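# Wheel cart through self-closing door into yellow bay

## Task

Move the utility cart through the self-closing door into the other room and leave it parked in the yellow bay so that all four wheels sit fully inside the taped outline, none resting on the tape. The case of copy paper must be in the cart's top tray with no part of it overhanging the tray's edges. The door must have closed before the job is declared finished. Either or both robots may be used. At the end every robot must have released everything and backed away, and no robot may be toppled or left leaning. Anything that stays in place only because a robot is holding it does not count.

## Robot and tools

Robots: two identical Hello Robot Stretch 3 units, r1 and r2. Each has a two-wheel differential base (passive omni wheel at the back), a lift carriage on a vertical mast, and a telescoping arm pointing out of the robot's right side. The base is 0.33 m long and 0.34 m wide and cannot strafe; to move the gripper forward or back you drive the base. Spinning in place pivots about the point midway between the drive wheels, 0.05 m behind the front edge. With the arm fully in and the wrist folded, a spin sweeps a 0.28 m radius; an unfolded, level wrist reaches past that.

Frames: the base frame sits on the floor between the drive wheels, x forward, y left, z up. hand_pose is expressed there, at the point where closed fingertips meet; with all wrist joints at zero its x axis is up, y points back along the arm toward the mast, z toward the robot's rear. The odometry frame is the base frame at the start of the scene. Each robot reports only in its own frames, so relative positions between robots must be judged from images, lidar_m, wrist_depth_mm and head_depth_mm.

execute_actions: argument actions is a list holding one action or none (empty list = just report state and pictures). An action is an object keyed by "r1" and/or "r2". Per robot you may give:
- base: exactly one of {"translate_m": d}, a straight drive of d metres relative to where the base last reported itself, positive forward, range -1 to 1; or {"rotate_rad": d}, a turn in place relative to current heading, positive counter-clockwise seen from above, range -3.2 to 3.2.
- joints: absolute targets by name (not offsets): lift_m 0 to 1.1 (arm height on mast); arm_m 0 to 0.52 (extension); wrist_yaw_rad -1.345 to 4.42 (0 along the arm, positive swings toward the front, 3.0 folds over the base); wrist_pitch_rad -1.57 to 0.451 (0 level, negative tips fingers down); wrist_roll_rad -2.911 to 2.911 (0 = fingers side by side); gripper_m -0.089 to 0.179 (larger is wider; true fingertip gap is 0.007 less when nearly shut, 0.025 less when fully open, zero under 0.007); head_pan_rad -3.953 to 1.73 (0 forward, positive left, -1.57 looks along the arm); head_tilt_rad -1.53 to 0.419 (negative looks down). Done tolerances: lift and arm ±0.004, yaw/roll ±0.02, pitch ±0.05, gripper ±0.004, head ±0.02.
- contact_limits: {"arm_m": n}, effort percent 1 to 100 at which the arm motion halts with contact_stop; lower is softer, too low halts instantly; it also caps arm holding force until the next action.
Everything in one action starts simultaneously. Omitted robots or joints may keep pushing toward earlier targets without status saying so. Any unknown key or out-of-range number rejects the whole call and nothing moves. If a result reports a stop, the remaining motion, wait and finish calls in that same reply are skipped. cameras selects images: names like r1_head_camera, r1_nav_camera, r1_wrist_camera (same for r2) or "all"; omitted/null means all, [] none. The pictures line gives image order.

wait: seconds 0 to 10; commands nothing, returns state and images. zoom_image: camera plus region [x0, y0, x1, y1] in pixels of that camera's latest full image, origin top-left, at most 504x504. finished_scene: scene number; ends the scene irreversibly and reports success.

Result lines: base_status and joint_status tell how each motion of the last accepted action ended: done (for the base this only means wheels turned the commanded amount, slip included), off_target (stopped short and possibly still pushing), contact_stop, time_out or torque_fault (old target dropped). Arm and lift halt when pushing firmly and go slack until commanded again; a slack lift can sag under load or be pushed upward by closing fingers on a surface. Base, wrist and head have no contact stop and keep shoving. Wrist servos that strain for several seconds switch off for 10 s (limp, ignore commands). on_its_own covers joints not commanded this call; its "held at" is the target, not the position, and an effort outside rest range suggests pushing or carrying. motor_effort is percent of max, positive toward higher values, bracket = peak, with per-motor bias and noise; positive wheel effort drives forward. base_odometry counts wheel turns (heading -3.142 to 3.142, positive left); turned_by_wheels and turned_by_imu give turn since the last result. base_tilt in degrees, forward and right positive, with a fixed offset up to about 4 degrees. lidar_m: 12 distances in metres from base origin, 30-degree sectors starting straight ahead and going counter-clockwise (4th left, 7th behind, 10th right), plane 0.17 m high, range 0.15 to 12, "-" = nothing; blind to clear objects and its own body, sees the other robot; mast and low lift can occlude sectors 5, 6, 9, 10. wrist_depth_mm (45 to 1000) and head_depth_mm (280 to 4000, image sideways) are 7x7 grids of median depth, row by row from top-left.

Speed: stowed arm (lift under 0.30, arm under 0.03, yaw above 2.54) allows 0.30 m/s and 1.9 rad/s; otherwise 0.10 m/s and 0.63 rad/s.

Gripping: command a width below the object's to grasp (lower squeezes harder, but a stall guard may ease off so heavy items slip; resend a different value to re-squeeze); to let go, command at least 0.02 above the touching value. Readings do not confirm a grasp.

Hazards: fold or unfold the wrist only with lift 0.32 to 0.95, pitch -0.4 and roll near 0; once folded the lift may go down to 0.25. With yaw under -0.4 keep pitch at -0.5 or lower. Pushing on something rigid with the gripper above about 0.45 m can tip the robot, more so with a raised contact limit or a repeat push. Driving while gripping or pushing something immovable, or snagging furniture (especially reversing) can topple a robot: reverse the last move in small steps, free the gripper, and lower lift to about 0.2 if still leaning. Robots must never press on each other; lidar does not flag contact, and once bases touch any further drive presses hard. Equal commands give travel differences up to 2.5 cm per metre, which strains a shared load. Avoid drops, slams and hard pushes. Loose objects may occasionally be nudged by outside disturbances.

Each tool is called after "Request:" as name(argument=value, ...), one argument or row to a line, values as JSON.

## Session

Request:
execute_actions(
  actions=[],
)

Scene clock: 0.00 s.
r1.base_odometry: x=+0.000 y=+0.000 heading=+0.000 (m, m, rad; r1's odometry frame)
r1.turned_by_wheels: +0.000 (rad since the last result)
r1.turned_by_imu: +0.000 (rad since the last result)
r1.base_tilt: forward=+0.9 right=-2.5 (deg)
r1.lidar_m: 1.74 2.52 3.57 1.55 1.19 1.17 0.92 0.71 0.69 0.73 1.06 1.64
r1.head_depth_mm: 1558 1569 1565 1545 1552 1540 1533 / 1648 1681 1661 1659 1664 1651 1641 / 1675 1813 1801 1781 1770 1758 1748 / 1661 1948 1928 1919 1921 1897 1887 / 1675 2105 2107 2083 2074 2054 2020 / 1682 2278 2309 2282 2267 2262 2145 / 1683 2433 2563 2535 2512 2467 2177
r1.base_status: not commanded
r1.joint_positions: lift_m=+0.420 arm_m=+0.001 wrist_yaw_rad=+3.133 wrist_pitch_rad=-0.373 wrist_roll_rad=-0.016 gripper_m=+0.037 head_pan_rad=+0.003 head_tilt_rad=-0.002
r1.joint_status: not commanded
r1.motor_effort: left_wheel=+1 right_wheel=+0 lift_m=+22 arm_m=-1 wrist_yaw_rad=+0 wrist_pitch_rad=+8 wrist_roll_rad=+0 gripper_m=+0 head_pan_rad=+1 head_tilt_rad=+2 (%)
r1.hand_pose: x=-0.0193 y=+0.0839 z=+0.4428 quat_wxyz=(+0.134, +0.690, +0.130, +0.700) (m; r1's base frame)
r1.wrist_depth_mm: 868 - - - - - - / 915 - - - - - - / 903 - - - - - - / 963 - - - - - - / 836 828 802 812 824 779 780 / 703 686 - 695 651 669 651 / 582 590 573 580 571 572 576
r2.base_odometry: x=+0.000 y=+0.000 heading=+0.000 (m, m, rad; r2's odometry frame)
r2.turned_by_wheels: +0.000 (rad since the last result)
r2.turned_by_imu: +0.000 (rad since the last result)
r2.base_tilt: forward=-0.6 right=+0.3 (deg)
r2.lidar_m: 1.98 1.65 1.65 1.85 2.53 2.52 2.82 1.15 1.17 2.71 2.26 2.25
r2.head_depth_mm: 2010 2284 2287 2340 2318 2311 2233 / 2005 2472 2467 2470 2488 2478 2258 / 1998 2652 2679 2686 2698 2695 2241 / 2014 2603 2617 2623 2605 2619 2262 / 2017 2277 2278 2293 2313 2320 2210 / 1967 2041 2047 2052 2066 2079 2041 / 1815 1854 1850 1839 1863 1860 1883
r2.base_status: not commanded
r2.joint_positions: lift_m=+0.374 arm_m=-0.001 wrist_yaw_rad=+3.115 wrist_pitch_rad=-0.360 wrist_roll_rad=+0.003 gripper_m=+0.037 head_pan_rad=+0.008 head_tilt_rad=-0.015
r2.joint_status: not commanded
r2.motor_effort: left_wheel=+0 right_wheel=+0 lift_m=+26 arm_m=+0 wrist_yaw_rad=+1 wrist_pitch_rad=+5 wrist_roll_rad=+0 gripper_m=+0 head_pan_rad=+0 head_tilt_rad=+2 (%)
r2.hand_pose: x=-0.0152 y=+0.0872 z=+0.4001 quat_wxyz=(+0.136, +0.698, +0.117, +0.693) (m; r2's base frame)
r2.wrist_depth_mm: - - - - - - - / - - - - - - - / - - - - - - - / - - - - - - - / 797 806 - 824 849 832 855 / 657 676 - 689 693 695 695 / 568 574 - 573 559 587 586
pictures: r1_head_camera (sideways: a quarter turn clockwise sets it upright), r1_nav_camera (sideways: a quarter turn counterclockwise sets it upright), r1_wrist_camera, r2_head_camera (sideways: a quarter turn clockwise sets it upright), r2_nav_camera (sideways: a quarter turn counterclockwise sets it upright), r2_wrist_camera
Images, in order (width x height): r1_head_camera 896x504, r1_nav_camera 672x504, r1_wrist_camera 644x364, r2_head_camera 896x504, r2_nav_camera 672x504, r2_wrist_camera 644x364.

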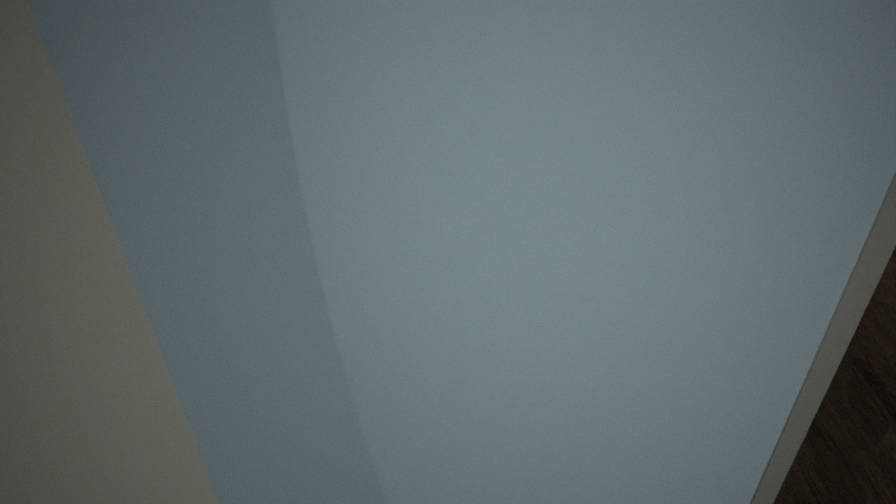

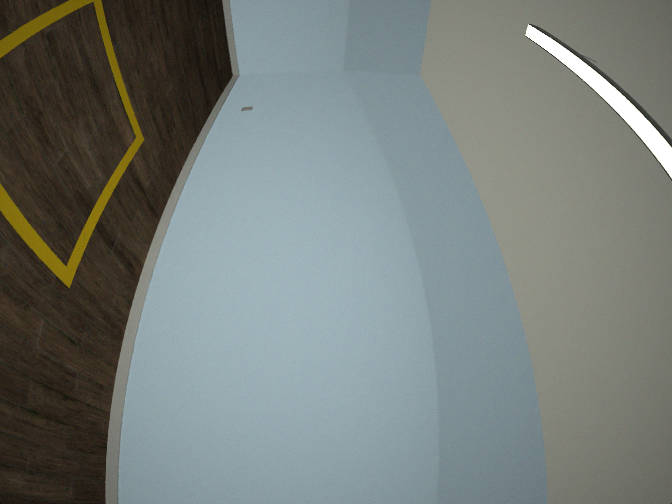

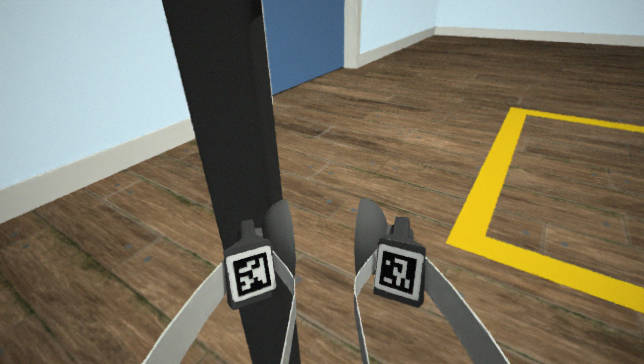

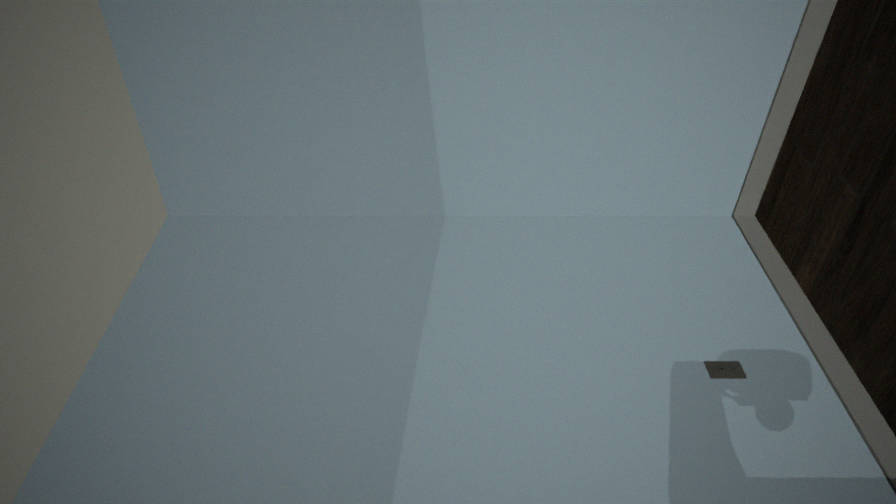

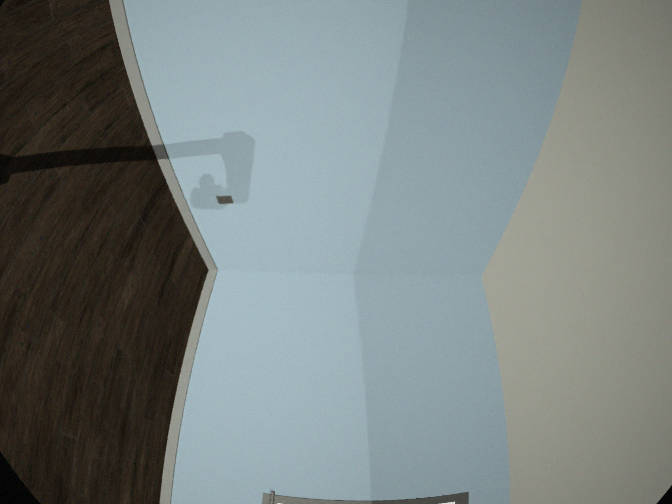

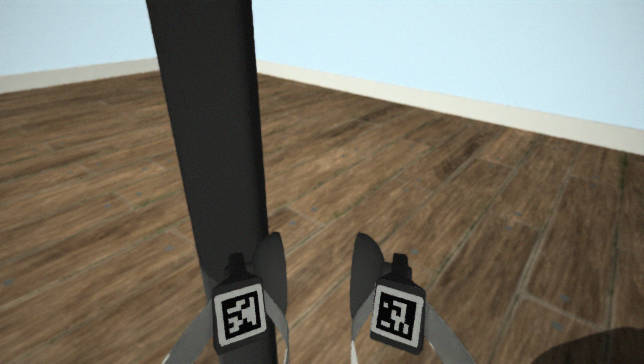

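Request:
execute_actions(
  actions=[
    {"r1":{"base":{"rotate_rad":1.0},"joints":{"lift_m":0.25,"head_pan_rad":0.4,"head_tilt_rad":-0.5}},"r2":{"base":{"rotate_rad":-2.3},"joints":{"lift_m":0.25,"head_tilt_rad":-0.5}}},
  ],
  cameras=["r1_head_camera","r1_nav_camera","r2_head_camera","r2_nav_camera"],
)

Scene clock: 5.03 s.
r1.base_odometry: x=+0.000 y=+0.000 heading=+1.000 (m, m, rad; r1's odometry frame)
r1.turned_by_wheels: +1.000 (rad since the last result)
r1.turned_by_imu: +0.989 (rad since the last result)
r1.base_tilt: forward=+0.8 right=-2.6 (deg)
r1.lidar_m: 4.02 1.62 1.20 1.16 0.97 0.71 0.69 0.72 1.00 1.64 1.72 2.37
r1.head_depth_mm: 3226 3454 3685 2833 2030 1567 1273 / 3316 3643 3837 2859 2014 1567 1274 / 3095 3473 3731 2858 2028 1559 1271 / 2420 2636 2867 2785 2021 1565 1274 / 2026 2170 2369 2514 2011 1563 1277 / 1779 1877 1983 2127 2036 1564 1272 / 1545 1617 1688 1664 1769 1560 1271
r1.base_status: done
r1.joint_positions: lift_m=+0.251 arm_m=+0.001 wrist_yaw_rad=+3.133 wrist_pitch_rad=-0.374 wrist_roll_rad=-0.016 gripper_m=+0.037 head_pan_rad=+0.393 head_tilt_rad=-0.494
r1.joint_status: all done
r1.motor_effort: left_wheel=-2(6) right_wheel=+2(8) lift_m=+13(16) arm_m=-1(1) wrist_yaw_rad=+0(0) wrist_pitch_rad=+8(8) wrist_roll_rad=+0(0) gripper_m=+0(1) head_pan_rad=+5(41) head_tilt_rad=-2(24) (%)
r1.hand_pose: x=-0.0193 y=+0.0838 z=+0.2732 quat_wxyz=(+0.134, +0.690, +0.130, +0.700) (m; r1's base frame)
r1.wrist_depth_mm: 772 - - - - - - / 788 - - - - - - / 770 959 - 954 931 913 929 / 706 742 722 719 698 697 683 / 585 587 574 569 579 559 547 / 485 498 - 497 - 467 454 / 428 - - - 404 398 393
r2.base_odometry: x=+0.000 y=+0.000 heading=-2.300 (m, m, rad; r2's odometry frame)
r2.turned_by_wheels: -2.300 (rad since the last result)
r2.turned_by_imu: -2.331 (rad since the last result)
r2.base_tilt: forward=-0.4 right=+0.1 (deg)
r2.lidar_m: 1.15 3.28 2.34 2.24 2.32 1.72 1.65 1.70 2.31 2.52 2.61 3.53
r2.head_depth_mm: 3741 - - 2834 2074 1628 1340 / 3766 - - 2823 2059 1618 1342 / 3755 3983 1706 1888 1963 1605 1332 / 3687 3878 1452 1607 1534 1559 1326 / 3677 3903 1493 1676 1729 1606 1326 / 3654 3985 1564 1680 1821 1610 1330 / 3638 3953 - 2755 2031 1603 1322
r2.base_status: done
r2.joint_positions: lift_m=+0.250 arm_m=-0.001 wrist_yaw_rad=+3.115 wrist_pitch_rad=-0.361 wrist_roll_rad=+0.003 gripper_m=+0.037 head_pan_rad=+0.008 head_tilt_rad=-0.494
r2.joint_status: all done
r2.motor_effort: left_wheel=+5(19) right_wheel=-4(11) lift_m=+23(17) arm_m=-1(1) wrist_yaw_rad=+1(1) wrist_pitch_rad=+6(6) wrist_roll_rad=+0(1) gripper_m=+0(0) head_pan_rad=-1(0) head_tilt_rad=-3(32) (%)
r2.hand_pose: x=-0.0152 y=+0.0870 z=+0.2758 quat_wxyz=(+0.137, +0.698, +0.118, +0.693) (m; r2's base frame)
r2.wrist_depth_mm: - - - - - - - / - - - - - - - / - - - - - - - / 771 769 - 800 806 818 821 / 605 619 - 619 630 631 636 / 502 511 - 525 531 524 523 / 438 - - - - 443 444
pictures: r1_head_camera (sideways: a quarter turn clockwise sets it upright), r1_nav_camera (sideways: a quarter turn counterclockwise sets it upright), r2_head_camera (sideways: a quarter turn clockwise sets it upright), r2_nav_camera (sideways: a quarter turn counterclockwise sets it upright)
camera_calibration (this result's frames):
r1_head_camera: T_world_to_cam=[[-0.392448, -0.171051, -0.903729, 1.19456], [-0.389287, 0.921101, -0.00528924, 0.0149037], [0.833331, 0.349735, -0.428072, 0.505843], [0, 0, 0, 1]] pos_world=[0.0530681, 0.013691, 1.29617]
r1_nav_camera: T_world_to_cam=[[0.410859, 0.178953, 0.893964, -1.12418], [0.40572, -0.913991, -0.00350348, 0.0557888], [0.816448, 0.364138, -0.448126, 0.537895], [0, 0, 0, 1]] pos_world=[0.0000816731, 0.056298, 1.24622]
r2_head_camera: T_world_to_cam=[[-0.496242, -0.0123005, -0.868097, 1.15097], [0.0207384, 0.999446, -0.0260167, 0.0343932], [0.867936, -0.0309135, -0.495712, 0.602264], [0, 0, 0, 1]] pos_world=[0.0477194, -0.00159855, 1.2986]
r2_nav_camera: T_world_to_cam=[[0.513885, 0.0247911, 0.857501, -1.07557], [-0.00812971, -0.999397, 0.0337654, 0.00760236], [0.857821, -0.0243228, -0.513373, 0.623001], [0, 0, 0, 1]] pos_world=[0.0183572, 0.0494154, 1.24188]
Images, in order (width x height): r1_head_camera 896x504, r1_nav_camera 672x504, r2_head_camera 896x504, r2_nav_camera 672x504.

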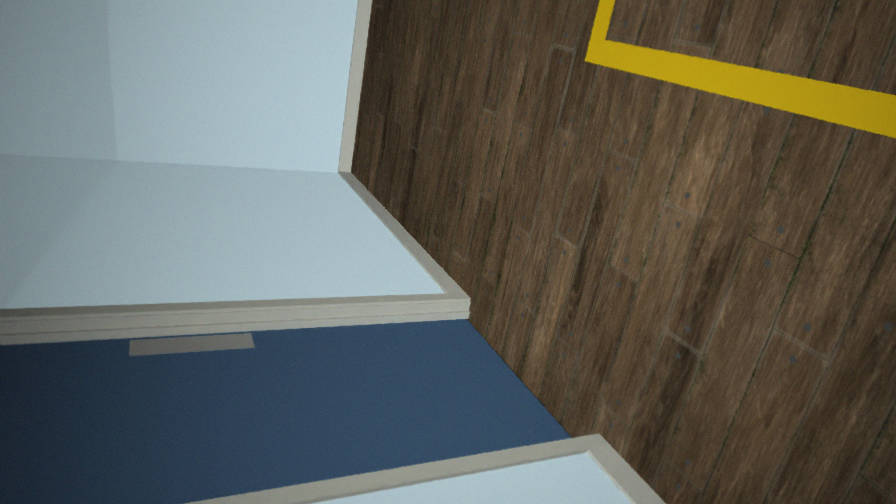

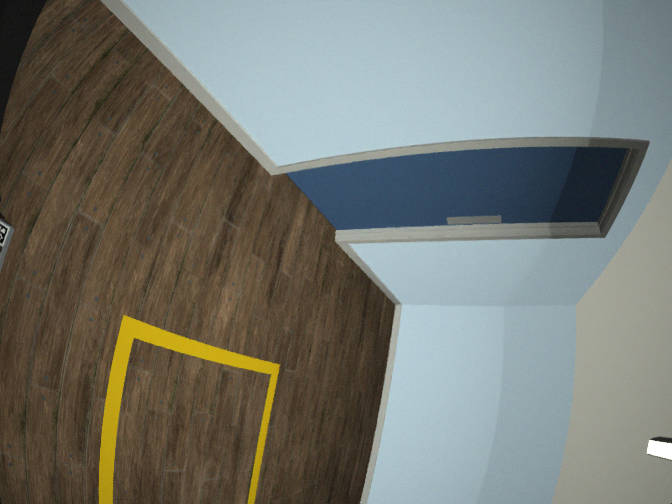

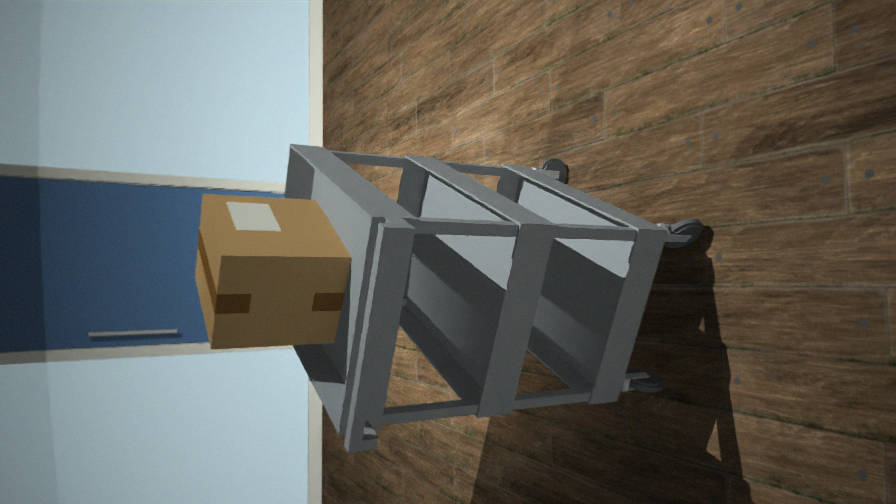

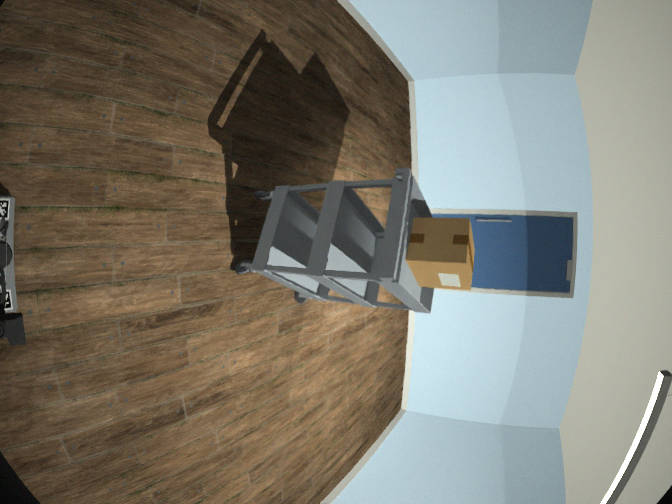

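Request:
execute_actions(
  actions=[
    {"r1":{"base":{"translate_m":1.0}},"r2":{"base":{"rotate_rad":0.49}}},
  ],
  cameras=[],
)

Request:
execute_actions(
  actions=[
    {"r1":{"base":{"translate_m":0.85}},"r2":{"base":{"translate_m":0.7}}},
  ],
  cameras=[],
)

Request:
execute_actions(
  actions=[
    {"r1":{"base":{"rotate_rad":1.59},"joints":{"head_pan_rad":0}},"r2":{"base":{"rotate_rad":-0.89},"joints":{"lift_m":0.4}}},
  ],
  cameras=[],
)

Request:
execute_actions(
  actions=[
    {"r1":{"base":{"translate_m":1.0}},"r2":{"joints":{"wrist_yaw_rad":1.57,"wrist_pitch_rad":0,"gripper_m":0.15,"head_tilt_rad":-1.0}}},
  ],
  cameras=["r2_wrist_camera","r1_nav_camera","r2_head_camera"],
)

Scene clock: 16.93 s.
r1.base_odometry: x=+0.541 y=+0.841 heading=+1.000 (m, m, rad; r1's odometry frame)
r1.turned_by_wheels: +0.000 (rad since the last result)
r1.turned_by_imu: +0.005 (rad since the last result)
r1.base_tilt: forward=+0.9 right=-2.4 (deg)
r1.lidar_m: 3.05 1.62 1.26 1.15 1.20 1.66 1.68 1.75 1.71 1.67 1.73 2.41
r1.head_depth_mm: 2446 2632 2831 2859 2029 1550 1275 / 2538 2730 2951 2848 2014 1560 1270 / 2641 2857 3102 2849 2022 1566 1275 / 2363 2549 2788 2706 2033 1564 1281 / 1926 2065 2215 2381 2009 1567 1277 / 1637 1724 1825 1948 1949 1564 1276 / 1411 1482 1564 1669 1796 1566 1276
r1.base_status: done
r1.joint_positions: lift_m=+0.251 arm_m=+0.001 wrist_yaw_rad=+3.133 wrist_pitch_rad=-0.374 wrist_roll_rad=-0.016 gripper_m=+0.037 head_pan_rad=+0.393 head_tilt_rad=-0.495
r1.joint_status: not commanded
r1.motor_effort: left_wheel=-2(6) right_wheel=+3(8) lift_m=+13(13) arm_m=-1(1) wrist_yaw_rad=+0(0) wrist_pitch_rad=+8(8) wrist_roll_rad=+0(0) gripper_m=+0(0) head_pan_rad=+5(5) head_tilt_rad=-1(2) (%)
r1.hand_pose: x=-0.0193 y=+0.0838 z=+0.2732 quat_wxyz=(+0.134, +0.690, +0.130, +0.700) (m; r1's base frame)
r1.wrist_depth_mm: - - - - - - - / - - - - - - - / - - - 947 919 911 895 / 750 725 715 707 702 690 674 / 590 582 577 571 591 558 552 / 482 496 - 495 - 467 460 / 427 - - - 402 396 393
r2.base_odometry: x=+0.000 y=+0.000 heading=-1.810 (m, m, rad; r2's odometry frame)
r2.turned_by_wheels: +0.490 (rad since the last result)
r2.turned_by_imu: +0.497 (rad since the last result)
r2.base_tilt: forward=-0.4 right=+0.3 (deg)
r2.lidar_m: 1.35 2.37 2.25 2.31 1.74 1.65 1.69 2.23 2.52 2.59 3.42 1.15
r2.head_depth_mm: 3626 3881 1555 1634 1638 1539 1343 / 3773 - - 2440 1682 1618 1336 / 3906 - - 2838 2062 1613 1340 / - - - 2812 2064 1615 1332 / 3854 - - 2818 2028 1613 1327 / 3291 3549 3704 2776 2022 1604 1324 / 2887 3047 3222 2763 2028 1597 1332
r2.base_status: done
r2.joint_positions: lift_m=+0.250 arm_m=-0.001 wrist_yaw_rad=+3.115 wrist_pitch_rad=-0.361 wrist_roll_rad=+0.003 gripper_m=+0.037 head_pan_rad=+0.008 head_tilt_rad=-0.494
r2.joint_status: not commanded
r2.motor_effort: left_wheel=-4(12) right_wheel=+3(10) lift_m=+23(22) arm_m=-1(0) wrist_yaw_rad=-1(0) wrist_pitch_rad=+6(6) wrist_roll_rad=+0(1) gripper_m=+0(0) head_pan_rad=-1(0) head_tilt_rad=-3(3) (%)
r2.hand_pose: x=-0.0152 y=+0.0870 z=+0.2758 quat_wxyz=(+0.137, +0.698, +0.118, +0.693) (m; r2's base frame)
r2.wrist_depth_mm: - - - - - - - / - - - - - - - / - - - - - - - / 768 775 - 787 798 805 830 / 607 612 - 620 629 630 645 / 501 507 - 522 527 522 529 / 445 - - - - 442 447
pictures: none
No camera images: the call's "cameras" was empty. Leave "cameras" out to get every camera's image.

Scene clock: 21.47 s.
r1.base_odometry: x=+1.000 y=+1.556 heading=+0.999 (m, m, rad; r1's odometry frame)
r1.turned_by_wheels: +0.000 (rad since the last result)
r1.turned_by_imu: +0.004 (rad since the last result)
r1.base_tilt: forward=+0.8 right=-2.5 (deg)
r1.lidar_m: 2.22 1.56 1.16 1.21 1.26 1.64 2.52 2.33 1.74 1.68 1.75 2.29
r1.head_depth_mm: 1765 1896 2058 2230 2010 1560 1268 / 1840 1977 2144 2339 2012 1568 1268 / 1939 2066 2258 2443 2029 1557 1274 / 2012 2181 2384 2569 2005 1563 1274 / 1887 2017 2164 2335 2026 1566 1273 / 1602 1692 1791 1920 1926 1566 1276 / 1380 1458 1537 1607 1707 1560 1274
r1.base_status: done
r1.joint_positions: lift_m=+0.251 arm_m=+0.001 wrist_yaw_rad=+3.133 wrist_pitch_rad=-0.374 wrist_roll_rad=-0.016 gripper_m=+0.037 head_pan_rad=+0.393 head_tilt_rad=-0.495
r1.joint_status: not commanded
r1.motor_effort: left_wheel=-2(5) right_wheel=+3(8) lift_m=+13(13) arm_m=-1(1) wrist_yaw_rad=+0(0) wrist_pitch_rad=+8(8) wrist_roll_rad=+0(0) gripper_m=+0(0) head_pan_rad=+5(5) head_tilt_rad=-2(2) (%)
r1.hand_pose: x=-0.0193 y=+0.0838 z=+0.2732 quat_wxyz=(+0.134, +0.690, +0.130, +0.700) (m; r1's base frame)
r1.wrist_depth_mm: - - - - - - - / - - - - - - - / - - - 941 910 903 896 / 737 730 732 712 708 697 681 / 595 579 575 568 580 556 540 / 486 501 - 493 - 461 460 / 428 - - - 406 397 395
r2.base_odometry: x=-0.166 y=-0.680 heading=-1.810 (m, m, rad; r2's odometry frame)
r2.turned_by_wheels: +0.000 (rad since the last result)
r2.turned_by_imu: +0.004 (rad since the last result)
r2.base_tilt: forward=-0.3 right=+0.1 (deg)
r2.lidar_m: 2.87 2.03 1.93 1.98 2.40 2.28 2.33 2.99 2.84 2.92 0.65 0.66
r2.head_depth_mm: 2995 3282 3590 2829 2056 1614 1275 / 3159 3416 3718 2812 2052 1611 1332 / 3320 3601 3841 2809 2047 1615 1335 / 3482 3783 3997 2804 2047 1609 1329 / 3279 3538 3721 2796 2030 1607 1328 / 2793 2978 3177 2795 2037 1602 1322 / 2470 2588 2739 2681 2025 1598 1323
r2.base_status: done
r2.joint_positions: lift_m=+0.250 arm_m=-0.001 wrist_yaw_rad=+3.115 wrist_pitch_rad=-0.361 wrist_roll_rad=+0.003 gripper_m=+0.037 head_pan_rad=+0.008 head_tilt_rad=-0.495
r2.joint_status: not commanded
r2.motor_effort: left_wheel=-5(12) right_wheel=+3(10) lift_m=+23(23) arm_m=-1(1) wrist_yaw_rad=+2(1) wrist_pitch_rad=+6(6) wrist_roll_rad=-1(0) gripper_m=+0(0) head_pan_rad=+0(0) head_tilt_rad=-3(3) (%)
r2.hand_pose: x=-0.0152 y=+0.0870 z=+0.2758 quat_wxyz=(+0.137, +0.698, +0.118, +0.693) (m; r2's base frame)
r2.wrist_depth_mm: - - - - - - - / - - - - - - - / - - - - - - - / 765 786 - 785 791 807 815 / 607 619 - 623 632 635 639 / 506 513 - 527 528 521 526 / 442 - - - - 443 441
pictures: none
No camera images: the call's "cameras" was empty. Leave "cameras" out to get every camera's image.

Scene clock: 23.67 s.
r1.base_odometry: x=+1.000 y=+1.556 heading=+2.589 (m, m, rad; r1's odometry frame)
r1.turned_by_wheels: +1.590 (rad since the last result)
r1.turned_by_imu: +1.570 (rad since the last result)
r1.base_tilt: forward=+0.8 right=-2.5 (deg)
r1.lidar_m: 1.21 1.27 1.66 2.52 2.31 1.73 1.68 1.76 2.29 2.22 1.55 1.16
r1.head_depth_mm: 949 994 1074 1183 1313 1449 1278 / 975 1060 1155 1256 1375 1476 1271 / 976 1062 1163 1280 1434 1531 1270 / 981 1069 1173 1287 1431 1535 1272 / 990 1073 1176 1292 1436 1546 1272 / 991 1078 1179 1298 1458 1553 1271 / 995 1080 1179 1308 1436 1512 1274
r1.base_status: done
r1.joint_positions: lift_m=+0.251 arm_m=+0.001 wrist_yaw_rad=+3.133 wrist_pitch_rad=-0.374 wrist_roll_rad=-0.016 gripper_m=+0.037 head_pan_rad=+0.007 head_tilt_rad=-0.495
r1.joint_status: all done
r1.motor_effort: left_wheel=-2(8) right_wheel=+3(10) lift_m=+13(13) arm_m=-1(1) wrist_yaw_rad=-1(1) wrist_pitch_rad=+8(8) wrist_roll_rad=+0(0) gripper_m=-1(1) head_pan_rad=-5(41) head_tilt_rad=-2(2) (%)
r1.hand_pose: x=-0.0193 y=+0.0838 z=+0.2732 quat_wxyz=(+0.134, +0.690, +0.130, +0.700) (m; r1's base frame)
r1.wrist_depth_mm: - - - - - - - / - - - - - - - / - - - 943 932 921 902 / 740 732 726 713 708 683 675 / 586 572 572 564 584 555 546 / 482 493 - 501 - 466 453 / 425 - - - 400 393 393
r2.base_odometry: x=-0.166 y=-0.680 heading=-2.700 (m, m, rad; r2's odometry frame)
r2.turned_by_wheels: -0.890 (rad since the last result)
r2.turned_by_imu: -0.902 (rad since the last result)
r2.base_tilt: forward=-0.5 right=+0.2 (deg)
r2.lidar_m: 0.65 0.67 2.48 1.95 1.94 2.07 2.32 2.27 2.45 2.88 2.85 0.68
r2.head_depth_mm: 3669 3863 3900 2823 2075 1625 1333 / 3866 - - 2837 813 1566 1338 / 3623 - - 1036 788 1022 1150 / 3494 3763 994 979 781 1021 1173 / 3332 3560 901 968 779 1020 1179 / 3183 3420 911 965 773 1016 1173 / 3015 3284 3499 2620 755 1469 1294
r2.base_status: done
r2.joint_positions: lift_m=+0.400 arm_m=-0.001 wrist_yaw_rad=+3.115 wrist_pitch_rad=-0.361 wrist_roll_rad=+0.003 gripper_m=+0.037 head_pan_rad=+0.008 head_tilt_rad=-0.495
r2.joint_status: all done
r2.motor_effort: left_wheel=+5(15) right_wheel=-4(8) lift_m=+29(30) arm_m=-1(1) wrist_yaw_rad=+1(0) wrist_pitch_rad=+6(6) wrist_roll_rad=-1(1) gripper_m=+0(0) head_pan_rad=+0(0) head_tilt_rad=-3(3) (%)
r2.hand_pose: x=-0.0152 y=+0.0870 z=+0.4255 quat_wxyz=(+0.137, +0.698, +0.118, +0.693) (m; r2's base frame)
r2.wrist_depth_mm: - - - - - - - / - - - - - - - / - - - - - - - / - - - - - - - / 848 846 - 860 860 873 879 / 701 698 - 703 736 719 725 / 592 598 - 606 582 612 613
pictures: none
No camera images: the call's "cameras" was empty. Leave "cameras" out to get every camera's image.

Scene clock: 28.67 s.
r1.base_odometry: x=+0.149 y=+2.081 heading=+2.589 (m, m, rad; r1's odometry frame)
r1.turned_by_wheels: +0.000 (rad since the last result)
r1.turned_by_imu: +0.004 (rad since the last result)
r1.base_tilt: forward=+0.8 right=-2.4 (deg)
r1.lidar_m: 0.22 0.23 0.32 0.59 2.61 2.75 2.67 2.81 2.31 0.48 0.30 0.23
r1.head_depth_mm: - - - - - - - / - - - - - - 285 / - - - - - - 287 / - - - - - - 287 / - - - - - - 289 / - - - - - - 292 / - - - - - - 291
r1.base_status: done
r1.joint_positions: lift_m=+0.251 arm_m=+0.001 wrist_yaw_rad=+3.133 wrist_pitch_rad=-0.374 wrist_roll_rad=-0.016 gripper_m=+0.037 head_pan_rad=+0.007 head_tilt_rad=-0.495
r1.joint_status: not commanded
r1.motor_effort: left_wheel=-2(6) right_wheel=+3(11) lift_m=+13(13) arm_m=-1(1) wrist_yaw_rad=+0(1) wrist_pitch_rad=+8(8) wrist_roll_rad=+0(0) gripper_m=+0(1) head_pan_rad=-4(5) head_tilt_rad=-2(2) (%)
r1.hand_pose: x=-0.0193 y=+0.0838 z=+0.2732 quat_wxyz=(+0.134, +0.690, +0.130, +0.700) (m; r1's base frame)
r1.wrist_depth_mm: - - - - 559 435 284 / - - - - 607 436 284 / - - - 945 641 439 287 / 754 731 733 715 681 443 288 / 594 586 576 577 584 444 289 / 482 494 - 502 - 437 288 / 426 - - - 401 383 291
r2.base_odometry: x=-0.166 y=-0.680 heading=-2.700 (m, m, rad; r2's odometry frame)
r2.turned_by_wheels: +0.000 (rad since the last result)
r2.turned_by_imu: +0.000 (rad since the last result)
r2.base_tilt: forward=-0.4 right=+0.2 (deg)
r2.lidar_m: 0.65 0.68 2.48 1.96 1.94 2.08 2.31 2.27 2.45 2.89 2.84 0.68
r2.head_depth_mm: 2600 2132 1814 1575 1393 1244 1122 / 2412 715 1758 1565 1384 1236 1139 / 955 760 1128 1287 1379 1231 1135 / 871 758 1123 1314 1368 1229 1123 / 842 755 1113 1315 1369 1230 1119 / 851 694 1110 1262 1369 1224 1114 / 879 691 1657 1530 1357 1217 1106
r2.base_status: not commanded
r2.joint_positions: lift_m=+0.400 arm_m=-0.001 wrist_yaw_rad=+1.572 wrist_pitch_rad=-0.026 wrist_roll_rad=+0.003 gripper_m=+0.150 head_pan_rad=+0.008 head_tilt_rad=-0.987
r2.joint_status: all done
r2.motor_effort: left_wheel=+5(5) right_wheel=-3(4) lift_m=+29(29) arm_m=-1(1) wrist_yaw_rad=-2(3) wrist_pitch_rad=+9(9) wrist_roll_rad=+0(0) gripper_m=-1(95) head_pan_rad=+0(0) head_tilt_rad=-7(35) (%)
r2.hand_pose: x=+0.2342 y=-0.1438 z=+0.5079 quat_wxyz=(+0.506, +0.507, -0.494, +0.493) (m; r2's base frame)
r2.wrist_depth_mm: - 819 719 709 - - - / - - - - - - - / - - - - - - - / - 566 571 570 - - - / - - - - - - - / - 884 889 940 - - - / 934 611 621 631 916 889 969
pictures: r1_nav_camera (sideways: a quarter turn counterclockwise sets it upright), r2_head_camera (sideways: a quarter turn clockwise sets it upright), r2_wrist_camera
camera_calibration (this result's frames):
r1_nav_camera: T_world_to_cam=[[0.448636, 0.011097, 0.893645, -1.124], [0.031736, -0.99949, -0.00352107, 0.058093], [0.893151, 0.0299404, -0.44876, 0.538252], [0, 0, 0, 1]] pos_world=[0.0216817, 0.0544209, 1.2462]
r2_head_camera: T_world_to_cam=[[-0.847933, -0.0152276, -0.529885, 0.712342], [0.00496297, 0.999315, -0.0366598, 0.0483251], [0.53008, -0.0337148, -0.847277, 1.06158], [0, 0, 0, 1]] pos_world=[0.0410542, -0.00165362, 1.27869]
r2_wrist_camera: T_world_to_cam=[[-0.00727045, -0.99981, 0.0180658, -0.15131], [-0.144539, -0.0168259, -0.989356, 0.582704], [0.989472, -0.00980428, -0.144389, 0.00532744], [0, 0, 0, 1]] pos_world=[0.0778519, -0.141425, 0.580005]
Images, in order (width x height): r1_nav_camera 672x504, r2_head_camera 896x504, r2_wrist_camera 644x364.

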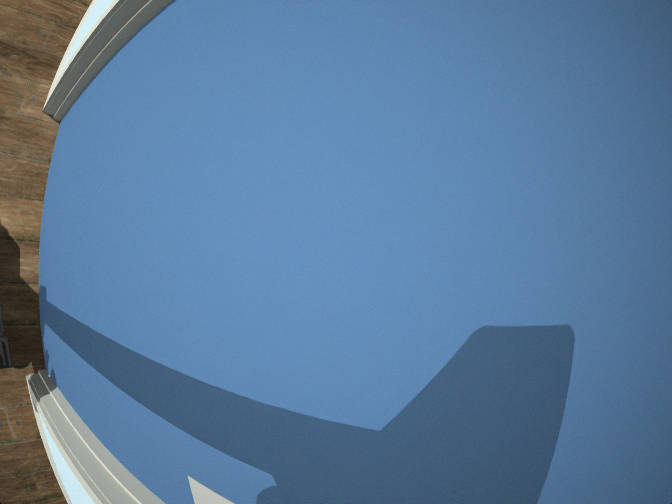

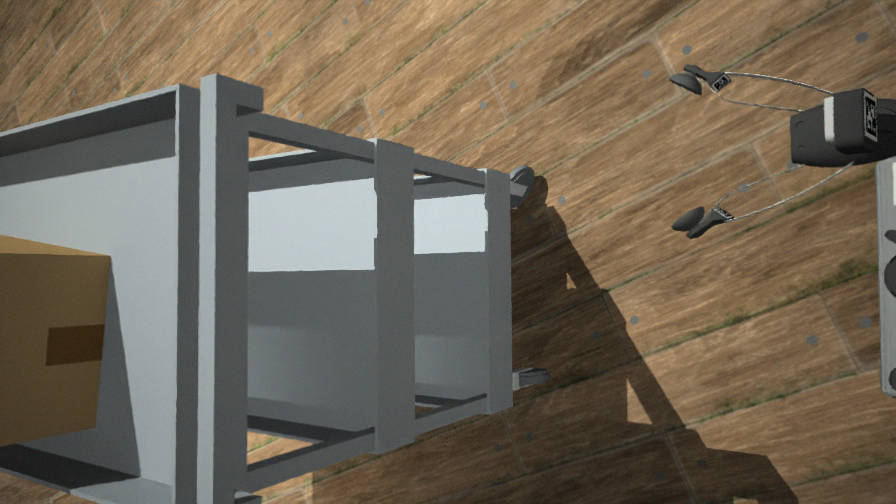

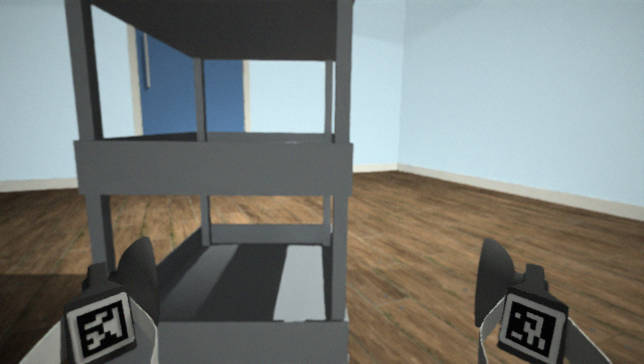

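Request:
execute_actions(
  actions=[
    {"r1":{"base":{"rotate_rad":0.3},"joints":{"lift_m":0.32,"head_tilt_rad":-1.2}},"r2":{"joints":{"lift_m":0.27,"arm_m":0.03}}},
  ],
  cameras=[],
)

Request:
execute_actions(
  actions=[
    {"r1":{"base":{"translate_m":0.75}},"r2":{"base":{"translate_m":0.42}}},
  ],
  cameras=["r2_wrist_camera","r1_nav_camera","r2_nav_camera"],
)

Scene clock: 33.20 s.
r1.base_odometry: x=+0.149 y=+2.081 heading=+2.889 (m, m, rad; r1's odometry frame)
r1.turned_by_wheels: +0.300 (rad since the last result)
r1.turned_by_imu: +0.296 (rad since the last result)
r1.base_tilt: forward=+0.9 right=-2.4 (deg)
r1.lidar_m: 0.22 0.27 0.51 2.49 2.98 2.67 2.68 2.51 2.08 0.37 0.25 0.22
r1.head_depth_mm: - - 294 365 569 1038 1075 / - - 303 396 648 1159 1089 / - - 313 432 751 1174 - / - - 326 476 899 1179 - / - - 348 530 1110 1182 - / - 297 376 598 1213 1158 - / - 308 409 685 1230 1162 1088
r1.base_status: done
r1.joint_positions: lift_m=+0.319 arm_m=+0.001 wrist_yaw_rad=+3.133 wrist_pitch_rad=-0.374 wrist_roll_rad=-0.016 gripper_m=+0.037 head_pan_rad=+0.007 head_tilt_rad=-1.185
r1.joint_status: all done
r1.motor_effort: left_wheel=-1(7) right_wheel=+2(8) lift_m=+29(29) arm_m=-1(1) wrist_yaw_rad=+0(0) wrist_pitch_rad=+8(8) wrist_roll_rad=+0(0) gripper_m=-1(0) head_pan_rad=-4(5) head_tilt_rad=-6(31) (%)
r1.hand_pose: x=-0.0193 y=+0.0838 z=+0.3422 quat_wxyz=(+0.134, +0.690, +0.130, +0.700) (m; r1's base frame)
r1.wrist_depth_mm: - - - - - 763 454 / - - - - - 673 466 / - - - - - 579 442 / 860 869 839 843 814 622 419 / 692 683 674 660 680 629 404 / 566 567 - 553 536 545 390 / 487 495 - - 466 470 371
r2.base_odometry: x=-0.166 y=-0.680 heading=-2.700 (m, m, rad; r2's odometry frame)
r2.turned_by_wheels: +0.000 (rad since the last result)
r2.turned_by_imu: +0.000 (rad since the last result)
r2.base_tilt: forward=-0.4 right=+0.1 (deg)
r2.lidar_m: 0.65 0.67 2.48 1.96 1.94 2.07 2.31 2.28 2.45 2.89 2.85 0.68
r2.head_depth_mm: 2578 2138 1820 1575 1389 1239 1129 / 2433 713 1770 1573 1379 1240 1146 / 958 762 1123 1291 1375 1231 1129 / 870 759 1120 1322 1372 1232 1124 / 841 754 1115 1323 1370 1229 1122 / 853 692 1108 1267 1364 1223 1109 / 878 691 1662 1537 1360 1215 1111
r2.base_status: not commanded
r2.joint_positions: lift_m=+0.270 arm_m=+0.030 wrist_yaw_rad=+1.571 wrist_pitch_rad=-0.024 wrist_roll_rad=+0.003 gripper_m=+0.150 head_pan_rad=+0.008 head_tilt_rad=-0.987
r2.joint_status: all done
r2.motor_effort: left_wheel=+5(5) right_wheel=-4(4) lift_m=+23(25) arm_m=+3(2) wrist_yaw_rad=-2(3) wrist_pitch_rad=+8(9) wrist_roll_rad=+0(0) gripper_m=-1(0) head_pan_rad=-1(0) head_tilt_rad=-7(6) (%)
r2.hand_pose: x=+0.2342 y=-0.1745 z=+0.3786 quat_wxyz=(+0.505, +0.507, -0.494, +0.493) (m; r2's base frame)
r2.wrist_depth_mm: - - - - - - - / - 542 543 551 - - - / - - - - - - - / - - - - - - - / - 867 897 - - - - / 867 601 605 817 949 - 957 / 745 676 708 650 734 685 758
pictures: none
No camera images: the call's "cameras" was empty. Leave "cameras" out to get every camera's image.

Scene clock: 41.67 s.
r1.base_odometry: x=-0.577 y=+2.268 heading=+2.890 (m, m, rad; r1's odometry frame)
r1.turned_by_wheels: +0.001 (rad since the last result)
r1.turned_by_imu: +0.416 (rad since the last result)
r1.base_tilt: forward=+0.8 right=-2.4 (deg)
r1.lidar_m: - - 0.15 0.19 3.16 3.15 0.60 0.57 2.43 0.21 0.15 -
r1.head_depth_mm: - - - - - 1134 1082 / - - - - - 1126 1059 / - - - - - - - / - - - - - - - / - - - - - - - / - - - - - 1135 - / - - - - - 1130 1105
r1.base_status: translate_m off_target (by the wheels' count: +0.7497 of +0.7500)
r1.joint_positions: lift_m=+0.320 arm_m=+0.001 wrist_yaw_rad=+3.133 wrist_pitch_rad=-0.375 wrist_roll_rad=-0.015 gripper_m=+0.037 head_pan_rad=-0.015 head_tilt_rad=-1.225
r1.joint_status: not commanded
r1.on_its_own: left_wheel is at rest, and its effort (+47) is outside its rest range (-18 to +18)
r1.motor_effort: left_wheel=+47(54) right_wheel=+4(42) lift_m=+23(29) arm_m=+0(2) wrist_yaw_rad=+0(16) wrist_pitch_rad=+9(9) wrist_roll_rad=+0(0) gripper_m=-1(1) head_pan_rad=+10(11) head_tilt_rad=+10(13) (%)
r1.hand_pose: x=-0.0192 y=+0.0838 z=+0.3423 quat_wxyz=(+0.134, +0.690, +0.130, +0.700) (m; r1's base frame)
r1.wrist_depth_mm: - - - - 234 121 81 / - - - - 239 122 82 / - - - - 241 124 83 / 871 858 845 753 247 125 83 / 684 699 692 675 219 126 84 / 569 569 - 551 242 127 84 / 482 499 - - 229 119 84
r2.base_odometry: x=-0.546 y=-0.860 heading=-2.700 (m, m, rad; r2's odometry frame)
r2.turned_by_wheels: +0.000 (rad since the last result)
r2.turned_by_imu: +0.003 (rad since the last result)
r2.base_tilt: forward=-0.4 right=+0.2 (deg)
r2.lidar_m: 0.23 0.24 0.32 2.12 2.10 2.25 2.70 2.65 2.85 2.72 2.68 0.24
r2.head_depth_mm: 2604 2133 1774 567 473 1223 1128 / 2572 759 660 587 491 1185 1146 / 2550 790 673 586 487 908 1133 / 439 517 635 583 483 1055 1124 / 437 507 626 580 479 1036 1117 / 433 514 624 578 475 1016 1109 / 438 521 627 576 472 912 1104
r2.base_status: done
r2.joint_positions: lift_m=+0.270 arm_m=+0.030 wrist_yaw_rad=+1.571 wrist_pitch_rad=-0.024 wrist_roll_rad=+0.003 gripper_m=+0.150 head_pan_rad=+0.008 head_tilt_rad=-0.988
r2.joint_status: not commanded
r2.motor_effort: left_wheel=+4(14) right_wheel=-3(5) lift_m=+23(23) arm_m=+3(3) wrist_yaw_rad=-1(3) wrist_pitch_rad=+8(8) wrist_roll_rad=-1(0) gripper_m=+0(0) head_pan_rad=+0(1) head_tilt_rad=-7(6) (%)
r2.hand_pose: x=+0.2342 y=-0.1745 z=+0.3786 quat_wxyz=(+0.505, +0.507, -0.494, +0.493) (m; r2's base frame)
r2.wrist_depth_mm: 138 138 139 140 - - - / 141 142 143 143 - - - / - - - 154 - - - / - - - 158 - - - / - 761 758 162 - - - / 567 615 618 167 941 - 949 / 488 448 471 172 718 692 763
pictures: r1_nav_camera (sideways: a quarter turn counterclockwise sets it upright), r2_nav_camera (sideways: a quarter turn counterclockwise sets it upright), r2_wrist_camera
camera_calibration (this result's frames):
r1_nav_camera: T_world_to_cam=[[0.930522, -0.00627136, 0.366182, -0.43961], [0.000800431, -0.999816, -0.0191572, 0.0786269], [0.366235, 0.0181193, -0.930346, 1.16775], [0, 0, 0, 1]] pos_world=[-0.0186675, 0.0546967, 1.2489]
r2_nav_camera: T_world_to_cam=[[0.858779, 0.0276617, 0.5116, -0.626899], [0.00983539, -0.999248, 0.0375185, 0.00262997], [0.512252, -0.0271883, -0.858405, 1.07385], [0, 0, 0, 1]] pos_world=[-0.0117415, 0.0491653, 1.24242]
r2_wrist_camera: T_world_to_cam=[[-0.00795151, -0.999805, 0.0180519, -0.179447], [-0.142942, -0.0167306, -0.98959, 0.453983], [0.989699, -0.0104491, -0.142782, -0.0144687], [0, 0, 0, 1]] pos_world=[0.0777862, -0.171968, 0.450431]
Images, in order (width x height): r1_nav_camera 672x504, r2_nav_camera 672x504, r2_wrist_camera 644x364.

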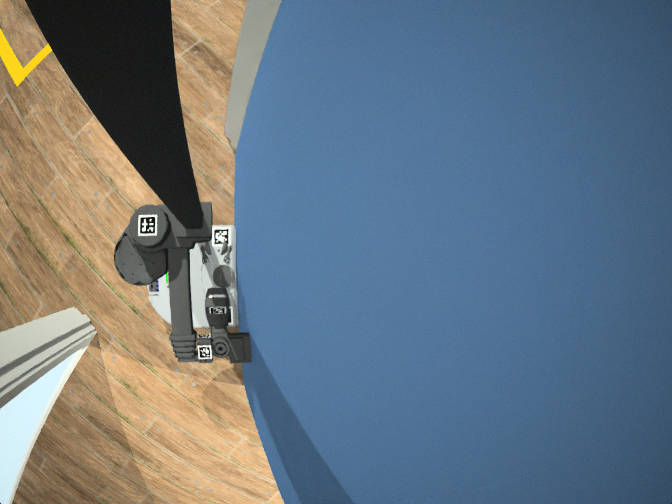

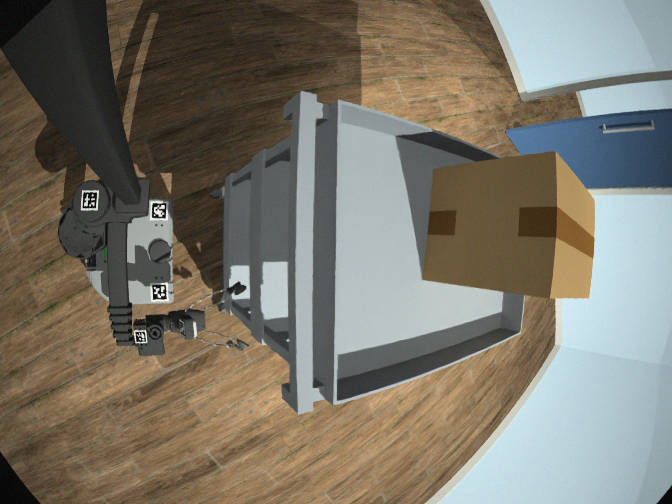

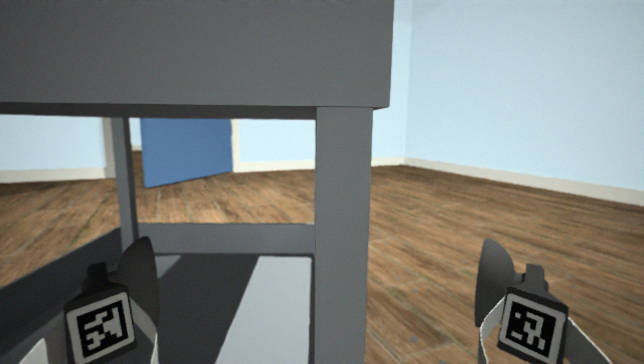

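Request:
execute_actions(
  actions=[
    {"r1":{"base":{"rotate_rad":-1.3}},"r2":{"base":{"translate_m":0.025},"joints":{"arm_m":0.04}}},
  ],
  cameras=[],
)

Request:
execute_actions(
  actions=[
    {"r1":{"base":{"translate_m":0.35}},"r2":{"joints":{"gripper_m":-0.02}}},
  ],
  cameras=["r1_nav_camera"],
)

Scene clock: 48.00 s.
r1.base_odometry: x=-0.577 y=+2.268 heading=+1.592 (m, m, rad; r1's odometry frame)
r1.turned_by_wheels: -1.299 (rad since the last result)
r1.turned_by_imu: -0.731 (rad since the last result)
r1.base_tilt: forward=+0.9 right=-2.5 (deg)
r1.lidar_m: 0.18 0.15 0.15 0.18 0.30 3.19 3.08 3.22 0.51 0.73 2.49 0.31
r1.head_depth_mm: 318 446 1459 1364 1255 1158 1076 / - 347 535 1333 1255 1180 - / - 303 400 668 1242 1181 - / - - 321 470 891 1178 - / - - 297 362 568 1038 - / - - - 307 418 722 - / - - - - 332 495 840
r1.base_status: rotate_rad off_target (by the wheels' count: -1.2988 of -1.3000)
r1.joint_positions: lift_m=+0.320 arm_m=+0.001 wrist_yaw_rad=+3.133 wrist_pitch_rad=-0.375 wrist_roll_rad=-0.015 gripper_m=+0.037 head_pan_rad=-0.006 head_tilt_rad=-1.195
r1.joint_status: not commanded
r1.on_its_own: left_wheel is at rest, and its effort (+39) is outside its rest range (-18 to +18)
r1.motor_effort: left_wheel=+39(70) right_wheel=+0(10) lift_m=+22(23) arm_m=+0(0) wrist_yaw_rad=-1(0) wrist_pitch_rad=+9(9) wrist_roll_rad=+0(0) gripper_m=-1(2) head_pan_rad=+4(10) head_tilt_rad=-2(10) (%)
r1.hand_pose: x=-0.0192 y=+0.0838 z=+0.3423 quat_wxyz=(+0.134, +0.690, +0.130, +0.700) (m; r1's base frame)
r1.wrist_depth_mm: - 429 - 245 197 163 139 / - 474 - 266 209 172 147 / - - - 293 223 183 154 / 867 832 541 321 243 194 162 / 673 685 610 356 249 208 172 / 575 566 - 400 292 223 182 / 485 502 - - 310 232 192
r2.base_odometry: x=-0.568 y=-0.870 heading=-2.700 (m, m, rad; r2's odometry frame)
r2.turned_by_wheels: +0.000 (rad since the last result)
r2.turned_by_imu: +0.001 (rad since the last result)
r2.base_tilt: forward=-0.4 right=+0.2 (deg)
r2.lidar_m: 0.20 0.21 0.29 2.14 2.12 2.27 2.73 2.68 2.87 2.70 2.67 0.21
r2.head_depth_mm: 2599 2138 1780 569 507 1193 1130 / 2578 760 662 587 529 737 1150 / 2563 789 671 585 525 727 1125 / 426 485 621 581 516 721 1123 / 421 477 589 580 514 712 1119 / 420 485 599 578 513 703 1111 / 423 492 609 575 511 700 1106
r2.base_status: done
r2.joint_positions: lift_m=+0.270 arm_m=+0.040 wrist_yaw_rad=+1.571 wrist_pitch_rad=-0.024 wrist_roll_rad=+0.003 gripper_m=+0.150 head_pan_rad=+0.008 head_tilt_rad=-0.988
r2.joint_status: all done
r2.motor_effort: left_wheel=+4(12) right_wheel=-4(7) lift_m=+23(23) arm_m=+3(7) wrist_yaw_rad=-2(2) wrist_pitch_rad=+8(8) wrist_roll_rad=-1(1) gripper_m=+0(0) head_pan_rad=+0(0) head_tilt_rad=-7(7) (%)
r2.hand_pose: x=+0.2342 y=-0.1845 z=+0.3786 quat_wxyz=(+0.505, +0.507, -0.494, +0.493) (m; r2's base frame)
r2.wrist_depth_mm: 115 115 116 116 - - - / 117 118 118 119 - - - / - - - 129 - - - / - - - 132 - - - / - 741 746 135 - - - / 560 622 616 139 953 - 949 / 492 452 468 143 712 682 760
pictures: none
No camera images: the call's "cameras" was empty. Leave "cameras" out to get every camera's image.

Scene clock: 52.60 s.
r1.base_odometry: x=-0.584 y=+2.618 heading=+1.592 (m, m, rad; r1's odometry frame)
r1.turned_by_wheels: +0.001 (rad since the last result)
r1.turned_by_imu: +0.004 (rad since the last result)
r1.base_tilt: forward=+0.8 right=-2.5 (deg)
r1.lidar_m: 0.29 0.19 0.18 0.18 0.22 0.45 3.42 0.71 0.74 2.17 2.50 3.43
r1.head_depth_mm: 1871 1665 1496 1365 1258 1160 1077 / 1860 1670 1502 1367 1248 1179 - / 1813 1665 1504 1366 1256 1179 - / 1835 1665 1503 1373 1255 1181 - / 1845 1667 1483 659 873 1158 - / 1853 323 375 450 556 724 - / - 286 307 347 408 492 577
r1.base_status: done
r1.joint_positions: lift_m=+0.320 arm_m=+0.001 wrist_yaw_rad=+3.133 wrist_pitch_rad=-0.375 wrist_roll_rad=-0.015 gripper_m=+0.037 head_pan_rad=-0.006 head_tilt_rad=-1.195
r1.joint_status: not commanded
r1.on_its_own: left_wheel is at rest, and its effort (+19) is outside its rest range (-18 to +18)
r1.motor_effort: left_wheel=+19(70) right_wheel=+0(4) lift_m=+22(22) arm_m=+0(0) wrist_yaw_rad=+0(0) wrist_pitch_rad=+9(9) wrist_roll_rad=+0(0) gripper_m=+0(0) head_pan_rad=+4(4) head_tilt_rad=-2(1) (%)
r1.hand_pose: x=-0.0192 y=+0.0838 z=+0.3423 quat_wxyz=(+0.134, +0.690, +0.130, +0.700) (m; r1's base frame)
r1.wrist_depth_mm: 296 267 - 210 192 174 161 / 333 290 - 227 207 188 172 / 381 325 - 249 222 202 184 / 453 370 335 275 241 219 196 / 534 431 379 305 263 236 213 / 573 512 - 345 305 258 231 / 482 495 - - 324 283 253
r2.base_odometry: x=-0.568 y=-0.870 heading=-2.700 (m, m, rad; r2's odometry frame)
r2.turned_by_wheels: +0.000 (rad since the last result)
r2.turned_by_imu: +0.000 (rad since the last result)
r2.base_tilt: forward=-0.4 right=+0.3 (deg)
r2.lidar_m: 0.20 0.21 0.28 2.14 2.12 2.27 2.72 2.69 2.89 2.70 2.67 0.21
r2.head_depth_mm: 2586 2131 1765 566 502 1189 1124 / 2563 761 660 587 519 719 1154 / 2553 790 672 584 518 715 1121 / 424 483 617 582 515 707 1124 / 419 475 585 580 514 705 1125 / 419 482 596 577 513 702 1106 / 420 489 607 575 511 756 1103
r2.base_status: not commanded
r2.joint_positions: lift_m=+0.270 arm_m=+0.040 wrist_yaw_rad=+1.573 wrist_pitch_rad=-0.024 wrist_roll_rad=+0.003 gripper_m=-0.019 head_pan_rad=+0.008 head_tilt_rad=-0.988
r2.joint_status: all done
r2.motor_effort: left_wheel=+5(5) right_wheel=-9(9) lift_m=+23(23) arm_m=+3(3) wrist_yaw_rad=-2(2) wrist_pitch_rad=+8(8) wrist_roll_rad=-1(1) gripper_m=-20(98) head_pan_rad=+0(1) head_tilt_rad=-6(7) (%)
r2.hand_pose: x=+0.2342 y=-0.1841 z=+0.3786 quat_wxyz=(+0.505, +0.507, -0.494, +0.494) (m; r2's base frame)
r2.wrist_depth_mm: 111 112 112 113 - - - / 114 115 115 115 - - - / - - - 124 - - - / - - - 128 - - - / - 738 738 131 - - - / 562 622 641 134 958 951 962 / 471 465 449 139 680 727 729
pictures: r1_nav_camera (sideways: a quarter turn counterclockwise sets it upright)
camera_calibration (this result's frames):
r1_nav_camera: T_world_to_cam=[[0.91903, 0.00284183, 0.394178, -0.476003], [0.0110953, -0.999764, -0.0186609, 0.0779188], [0.394032, 0.0215235, -0.918845, 1.15265], [0, 0, 0, 1]] pos_world=[-0.0175832, 0.0544442, 1.24819]
Images, in order (width x height): r1_nav_camera 672x504.

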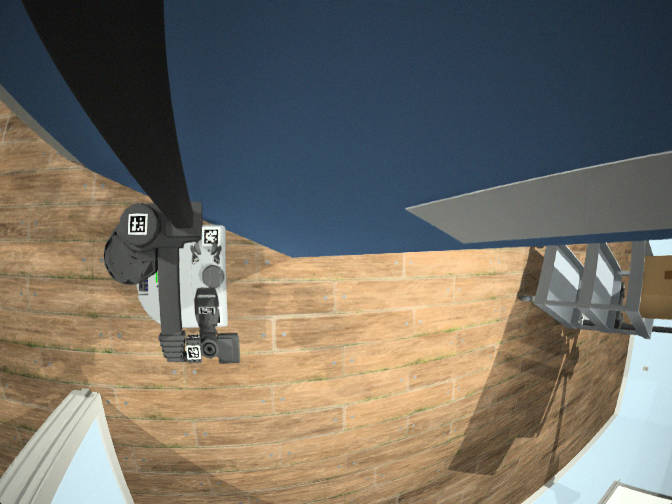

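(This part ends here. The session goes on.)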